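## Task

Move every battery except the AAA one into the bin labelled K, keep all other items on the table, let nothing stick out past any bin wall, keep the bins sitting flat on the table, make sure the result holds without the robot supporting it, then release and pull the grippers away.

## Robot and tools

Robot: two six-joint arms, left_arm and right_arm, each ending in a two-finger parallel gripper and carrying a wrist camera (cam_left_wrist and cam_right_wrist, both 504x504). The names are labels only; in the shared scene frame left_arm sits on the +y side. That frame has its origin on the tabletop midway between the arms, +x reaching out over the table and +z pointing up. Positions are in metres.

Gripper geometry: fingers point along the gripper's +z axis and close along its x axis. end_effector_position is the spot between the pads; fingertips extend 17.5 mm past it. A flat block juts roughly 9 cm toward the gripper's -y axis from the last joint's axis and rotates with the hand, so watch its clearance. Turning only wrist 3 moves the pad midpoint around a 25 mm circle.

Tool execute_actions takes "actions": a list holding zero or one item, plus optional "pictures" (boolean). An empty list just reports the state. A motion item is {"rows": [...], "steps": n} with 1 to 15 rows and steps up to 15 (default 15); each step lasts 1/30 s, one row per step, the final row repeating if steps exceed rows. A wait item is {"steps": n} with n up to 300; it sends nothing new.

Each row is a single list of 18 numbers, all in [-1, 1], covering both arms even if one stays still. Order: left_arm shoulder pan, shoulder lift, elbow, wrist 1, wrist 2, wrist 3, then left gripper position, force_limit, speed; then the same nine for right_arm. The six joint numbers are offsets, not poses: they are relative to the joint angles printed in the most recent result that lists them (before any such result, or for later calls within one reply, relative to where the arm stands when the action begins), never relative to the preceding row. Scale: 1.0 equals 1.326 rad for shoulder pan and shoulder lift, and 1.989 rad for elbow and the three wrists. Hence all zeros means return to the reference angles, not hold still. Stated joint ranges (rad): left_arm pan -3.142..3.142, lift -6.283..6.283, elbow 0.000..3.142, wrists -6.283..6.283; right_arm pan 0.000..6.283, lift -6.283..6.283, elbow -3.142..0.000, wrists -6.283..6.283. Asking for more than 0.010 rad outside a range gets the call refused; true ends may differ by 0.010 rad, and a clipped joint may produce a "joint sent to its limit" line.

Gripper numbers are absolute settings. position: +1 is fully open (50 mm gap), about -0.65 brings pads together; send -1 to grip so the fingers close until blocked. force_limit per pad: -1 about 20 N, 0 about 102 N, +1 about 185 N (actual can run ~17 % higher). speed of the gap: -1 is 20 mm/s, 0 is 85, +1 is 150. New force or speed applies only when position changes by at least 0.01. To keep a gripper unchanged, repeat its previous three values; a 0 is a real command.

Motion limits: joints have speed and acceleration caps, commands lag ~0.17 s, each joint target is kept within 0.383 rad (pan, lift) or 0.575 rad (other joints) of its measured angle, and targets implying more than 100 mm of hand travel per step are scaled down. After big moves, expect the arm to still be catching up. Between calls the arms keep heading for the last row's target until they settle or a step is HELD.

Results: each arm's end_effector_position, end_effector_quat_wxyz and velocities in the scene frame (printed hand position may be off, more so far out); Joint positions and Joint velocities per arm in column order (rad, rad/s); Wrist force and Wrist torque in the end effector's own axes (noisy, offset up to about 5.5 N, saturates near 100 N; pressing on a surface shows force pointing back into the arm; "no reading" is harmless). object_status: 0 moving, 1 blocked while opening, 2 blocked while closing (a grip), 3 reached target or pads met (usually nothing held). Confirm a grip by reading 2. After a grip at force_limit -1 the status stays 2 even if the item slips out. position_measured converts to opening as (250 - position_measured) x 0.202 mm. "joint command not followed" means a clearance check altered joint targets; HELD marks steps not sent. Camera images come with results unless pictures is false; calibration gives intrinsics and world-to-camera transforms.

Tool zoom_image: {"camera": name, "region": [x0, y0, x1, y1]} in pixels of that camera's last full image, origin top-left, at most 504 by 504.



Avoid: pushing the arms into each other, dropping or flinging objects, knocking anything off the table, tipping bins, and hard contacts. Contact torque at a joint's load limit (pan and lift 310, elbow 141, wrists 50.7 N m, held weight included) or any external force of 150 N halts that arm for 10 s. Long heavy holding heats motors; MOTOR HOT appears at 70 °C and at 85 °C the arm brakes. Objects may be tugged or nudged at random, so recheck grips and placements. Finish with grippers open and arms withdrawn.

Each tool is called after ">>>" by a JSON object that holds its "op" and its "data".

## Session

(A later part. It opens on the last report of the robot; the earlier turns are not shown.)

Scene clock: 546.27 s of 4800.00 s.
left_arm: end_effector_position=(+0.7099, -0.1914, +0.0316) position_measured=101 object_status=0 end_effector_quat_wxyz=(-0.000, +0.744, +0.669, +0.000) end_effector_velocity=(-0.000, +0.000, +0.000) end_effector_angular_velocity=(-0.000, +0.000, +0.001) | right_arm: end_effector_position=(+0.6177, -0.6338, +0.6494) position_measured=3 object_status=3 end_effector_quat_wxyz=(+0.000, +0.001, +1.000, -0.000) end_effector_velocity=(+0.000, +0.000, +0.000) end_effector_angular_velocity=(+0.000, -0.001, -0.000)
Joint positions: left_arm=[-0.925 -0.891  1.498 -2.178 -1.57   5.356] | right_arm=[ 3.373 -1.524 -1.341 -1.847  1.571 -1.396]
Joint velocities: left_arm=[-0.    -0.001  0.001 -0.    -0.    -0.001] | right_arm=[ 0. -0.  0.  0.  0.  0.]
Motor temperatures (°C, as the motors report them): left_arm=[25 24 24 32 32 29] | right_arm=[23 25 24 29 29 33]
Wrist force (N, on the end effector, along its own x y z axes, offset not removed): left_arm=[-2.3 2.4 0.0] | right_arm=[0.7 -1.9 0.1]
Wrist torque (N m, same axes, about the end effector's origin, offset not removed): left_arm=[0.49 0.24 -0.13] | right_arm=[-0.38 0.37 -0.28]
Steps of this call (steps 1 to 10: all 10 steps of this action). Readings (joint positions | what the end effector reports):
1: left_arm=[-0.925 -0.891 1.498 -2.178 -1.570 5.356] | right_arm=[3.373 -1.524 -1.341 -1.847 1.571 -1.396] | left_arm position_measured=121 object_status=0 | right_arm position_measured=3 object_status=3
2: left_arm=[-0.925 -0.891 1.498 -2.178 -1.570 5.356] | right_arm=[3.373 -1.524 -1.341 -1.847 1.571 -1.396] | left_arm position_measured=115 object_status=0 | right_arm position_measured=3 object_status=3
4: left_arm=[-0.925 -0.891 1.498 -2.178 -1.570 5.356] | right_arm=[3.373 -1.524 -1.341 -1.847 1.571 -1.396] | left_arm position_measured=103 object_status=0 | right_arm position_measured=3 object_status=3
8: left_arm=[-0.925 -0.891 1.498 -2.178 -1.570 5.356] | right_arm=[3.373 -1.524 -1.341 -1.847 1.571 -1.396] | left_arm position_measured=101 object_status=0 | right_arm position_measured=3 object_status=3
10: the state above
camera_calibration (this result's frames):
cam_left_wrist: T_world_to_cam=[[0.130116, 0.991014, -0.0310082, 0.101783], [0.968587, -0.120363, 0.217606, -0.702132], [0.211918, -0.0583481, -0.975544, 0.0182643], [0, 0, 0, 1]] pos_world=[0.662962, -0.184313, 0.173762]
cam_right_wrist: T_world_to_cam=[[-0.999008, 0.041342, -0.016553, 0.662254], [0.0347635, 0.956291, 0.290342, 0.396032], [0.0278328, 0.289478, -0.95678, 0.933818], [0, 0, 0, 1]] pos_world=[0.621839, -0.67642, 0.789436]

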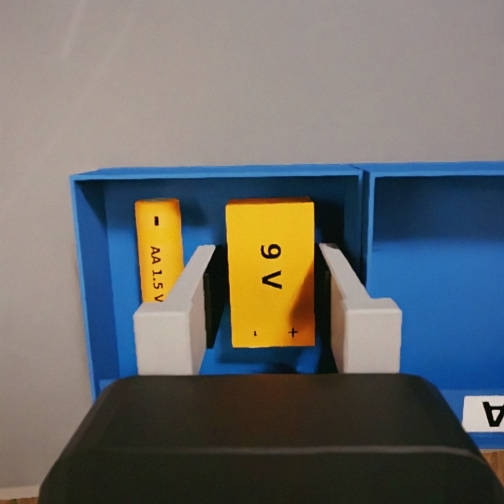

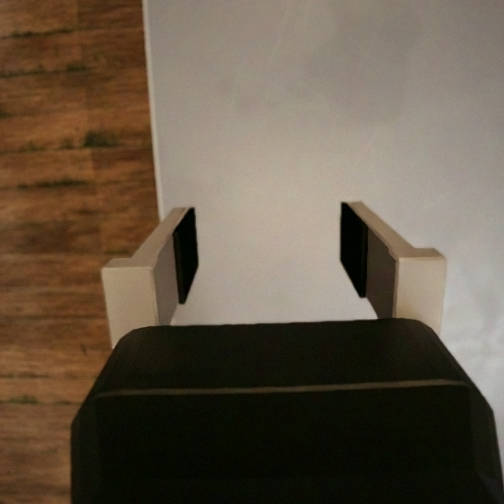

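>>> {"op": "execute_actions", "data": {"actions": [{"rows": [[0,0,0,0,0,0,0.38,-0.5,-0.7,0,0,0,0,0,0,1,0,0],[0,-0.006,-0.002,0.006,0,0,0.38,-0.5,-0.7,0,0,0,0,0,0,1,0,0],[0,-0.014,-0.005,0.014,0,0,0.38,-0.5,-0.7,0,0,0,0,0,0,1,0,0],[0,-0.024,-0.009,0.025,0,0,0.38,-0.5,-0.7,0,0,0,0,0,0,1,0,0],[0,-0.034,-0.013,0.036,0,0,0.38,-0.5,-0.7,0,0,0,0,0,0,1,0,0],[0,-0.045,-0.018,0.048,0,0,0.38,-0.5,-0.7,0,0,0,0,0,0,1,0,0],[0,-0.055,-0.022,0.059,0,0,0.38,-0.5,-0.7,0,0,0,0,0,0,1,0,0],[0,-0.07,-0.022,0.069,0,0,0.38,-0.5,-0.7,0,0,0,0,0,0,1,0,0],[0,-0.09,-0.022,0.082,0,0,0.38,-0.5,-0.7,0,0,0,0,0,0,1,0,0],[-0.02,-0.12,-0.02,0.1,0,0,1,-0.5,0,0,0,0,0,0,0,1,0,0],[-0.489,-0.672,-0.009,0.457,0,-0.379,1,-0.5,0,0,0,0,0,0,0,1,0,0]], "steps": 15}]}}

>>> {"op": "execute_actions", "data": {"actions": [{"steps": 50}]}}

Scene clock: 570.13 s of 4800.00 s.
left_arm: end_effector_position=(+0.6393, -0.2027, +0.1800) position_measured=18 object_status=0 end_effector_quat_wxyz=(-0.016, +0.738, +0.675, +0.005) end_effector_velocity=(-0.493, -0.086, +0.383) end_effector_angular_velocity=(+0.243, +0.095, +0.238) | right_arm: end_effector_position=(+0.6177, -0.6338, +0.6494) position_measured=3 object_status=3 end_effector_quat_wxyz=(+0.000, +0.001, +1.000, -0.000) end_effector_velocity=(-0.000, +0.001, -0.001) end_effector_angular_velocity=(-0.000, +0.001, -0.000)
Joint positions: left_arm=[-0.995 -1.051  1.465 -1.951 -1.57   5.27 ] | right_arm=[ 3.373 -1.524 -1.341 -1.847  1.571 -1.396]
Joint velocities: left_arm=[-0.508 -0.51   0.026  0.745 -0.    -0.746] | right_arm=[ 0.001  0.    -0.001 -0.     0.     0.001]
Motor temperatures (°C, as the motors report them): left_arm=[25 24 24 32 32 29] | right_arm=[23 25 24 29 29 33]
Wrist force (N, on the end effector, along its own x y z axes, offset not removed): left_arm=[-5.1 0.3 -5.5] | right_arm=[1.2 -0.2 -3.9]
Wrist torque (N m, same axes, about the end effector's origin, offset not removed): left_arm=[0.05 0.64 -0.12] | right_arm=[-0.32 -0.15 -0.10]
Steps of this call (steps 1 to 15: the robot went on to your last target; steps 16 to 90: nothing new was sent; then 20.37 s passed at rest; steps 91 to 105: all 15 steps of this action). Readings (joint positions | what the end effector reports):
91: left_arm=[-0.925 -0.891 1.498 -2.178 -1.570 5.356] | right_arm=[3.373 -1.524 -1.341 -1.847 1.571 -1.396] | left_arm position_measured=98 object_status=0 | right_arm position_measured=3 object_status=3
92: left_arm=[-0.925 -0.891 1.498 -2.177 -1.570 5.356] | right_arm=[3.373 -1.524 -1.341 -1.847 1.571 -1.396] | left_arm position_measured=96 object_status=0 | right_arm position_measured=3 object_status=3
94: left_arm=[-0.925 -0.897 1.495 -2.169 -1.570 5.356] | right_arm=[3.373 -1.524 -1.341 -1.847 1.571 -1.396] | left_arm position_measured=96 object_status=0 | right_arm position_measured=3 object_status=3
98: left_arm=[-0.925 -0.933 1.474 -2.113 -1.570 5.356] | right_arm=[3.373 -1.524 -1.341 -1.847 1.571 -1.396] | left_arm position_measured=96 object_status=3 | right_arm position_measured=3 object_status=3
105: the state above
camera_calibration (this result's frames):
cam_left_wrist: T_world_to_cam=[[0.1137, 0.993509, -0.00359051, 0.132822], [0.973503, -0.110687, 0.200103, -0.665448], [0.198406, -0.026247, -0.979768, 0.193236], [0, 0, 0, 1]] pos_world=[0.594375, -0.200545, 0.322962]
cam_right_wrist: T_world_to_cam=[[-0.999008, 0.0413421, -0.016553, 0.662254], [0.0347636, 0.956291, 0.290342, 0.396032], [0.0278328, 0.289478, -0.95678, 0.933818], [0, 0, 0, 1]] pos_world=[0.621839, -0.67642, 0.789436]

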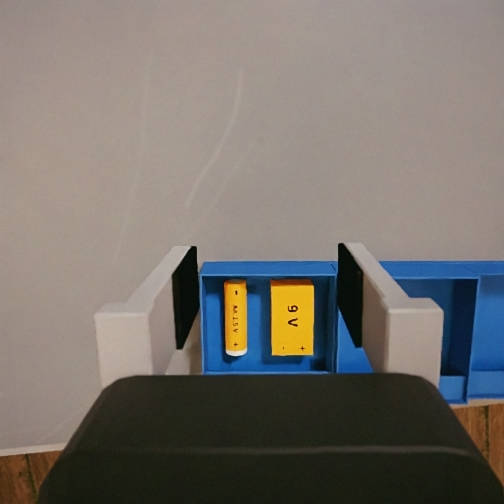

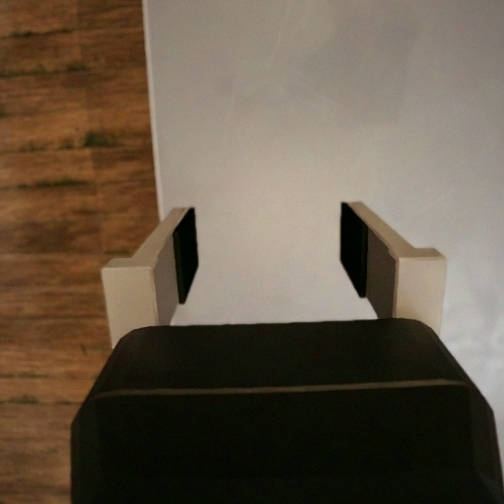

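Scene clock: 571.80 s of 4800.00 s.
left_arm: end_effector_position=(+0.1751, +0.0005, +0.6499) position_measured=3 object_status=3 end_effector_quat_wxyz=(+0.000, +0.707, +0.707, +0.000) end_effector_velocity=(-0.000, +0.000, +0.000) end_effector_angular_velocity=(-0.000, -0.000, -0.001) | right_arm: end_effector_position=(+0.6177, -0.6338, +0.6494) position_measured=3 object_status=3 end_effector_quat_wxyz=(+0.000, +0.001, +1.000, -0.000) end_effector_velocity=(+0.000, +0.000, +0.000) end_effector_angular_velocity=(+0.000, -0.001, -0.001)
Joint positions: left_arm=[-1.573 -1.782  1.481 -1.269 -1.57   4.602] | right_arm=[ 3.373 -1.524 -1.341 -1.847  1.571 -1.396]
Joint velocities: left_arm=[-0.    -0.    -0.     0.     0.     0.001] | right_arm=[ 0.     0.     0.001 -0.    -0.     0.001]
Motor temperatures (°C, as the motors report them): left_arm=[25 24 24 32 32 29] | right_arm=[23 25 24 29 29 33]
Wrist force (N, on the end effector, along its own x y z axes, offset not removed): left_arm=[-2.0 2.0 -1.3] | right_arm=[2.4 4.9 -3.9]
Wrist torque (N m, same axes, about the end effector's origin, offset not removed): left_arm=[0.50 0.27 -0.15] | right_arm=[0.63 -0.42 -0.18]
Steps of this call (steps 1 to 50: the robot went on to your last target). Readings (joint positions | what the end effector reports):
1: left_arm=[-1.012 -1.068 1.465 -1.926 -1.570 5.244] | right_arm=[3.373 -1.524 -1.341 -1.847 1.571 -1.396] | left_arm position_measured=7 object_status=0 | right_arm position_measured=3 object_status=3
2: left_arm=[-1.029 -1.086 1.466 -1.900 -1.570 5.219] | right_arm=[3.373 -1.524 -1.341 -1.847 1.571 -1.396] | left_arm position_measured=3 object_status=0 | right_arm position_measured=3 object_status=3
4: left_arm=[-1.064 -1.120 1.467 -1.849 -1.570 5.168] | right_arm=[3.373 -1.524 -1.341 -1.847 1.571 -1.396] | left_arm position_measured=3 object_status=0 | right_arm position_measured=3 object_status=3
8: left_arm=[-1.135 -1.191 1.470 -1.748 -1.570 5.068] | right_arm=[3.373 -1.524 -1.341 -1.847 1.571 -1.396] | left_arm position_measured=3 object_status=3 | right_arm position_measured=3 object_status=3
50: the state above
camera_calibration (this result's frames):
cam_left_wrist: T_world_to_cam=[[0.0251413, 0.999195, -0.0312691, 0.0188989], [0.975815, -0.0177348, 0.217876, -0.297069], [0.217146, -0.0359906, -0.975475, 0.744971], [0, 0, 0, 1]] pos_world=[0.127641, 0.00265986, 0.792016]
cam_right_wrist: T_world_to_cam=[[-0.999008, 0.0413419, -0.0165529, 0.662254], [0.0347634, 0.956291, 0.290342, 0.396031], [0.0278327, 0.289479, -0.95678, 0.933818], [0, 0, 0, 1]] pos_world=[0.621839, -0.67642, 0.789436]

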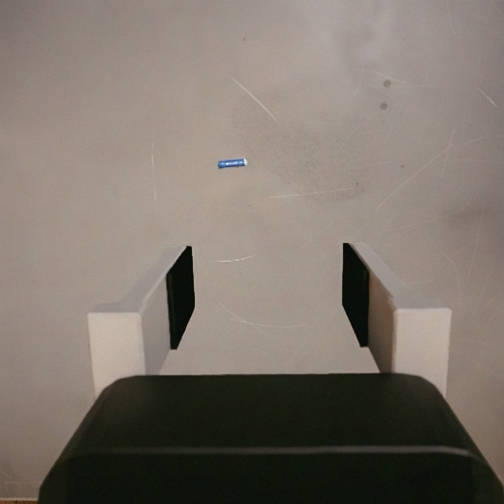

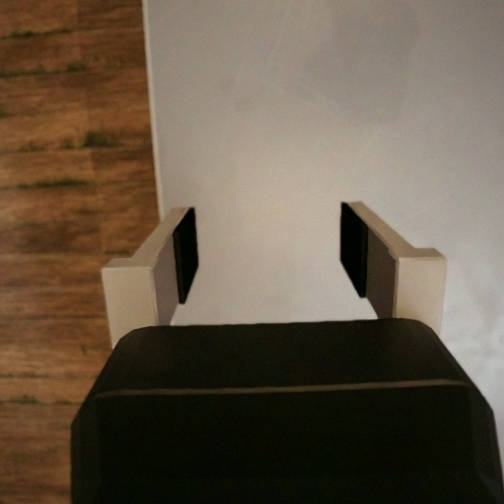

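>>> {"op": "zoom_image", "data": {"camera": "cam_left_wrist", "region": [200, 60, 420, 190]}}

Region (200, 60, 420, 190) of cam_left_wrist's 504x504 image, scaled by 2.291, with more detail than that image has; it fills the top 298 rows of this view, and the rest is white.

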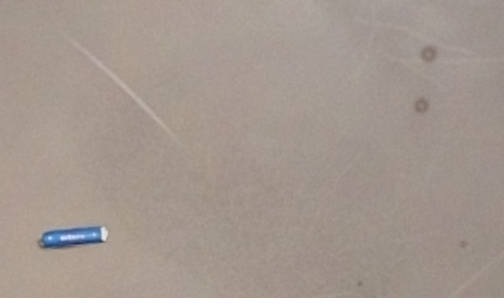

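>>> {"op": "finished_scene", "data": {"scene": 1}}

The scene is finished: the task was done.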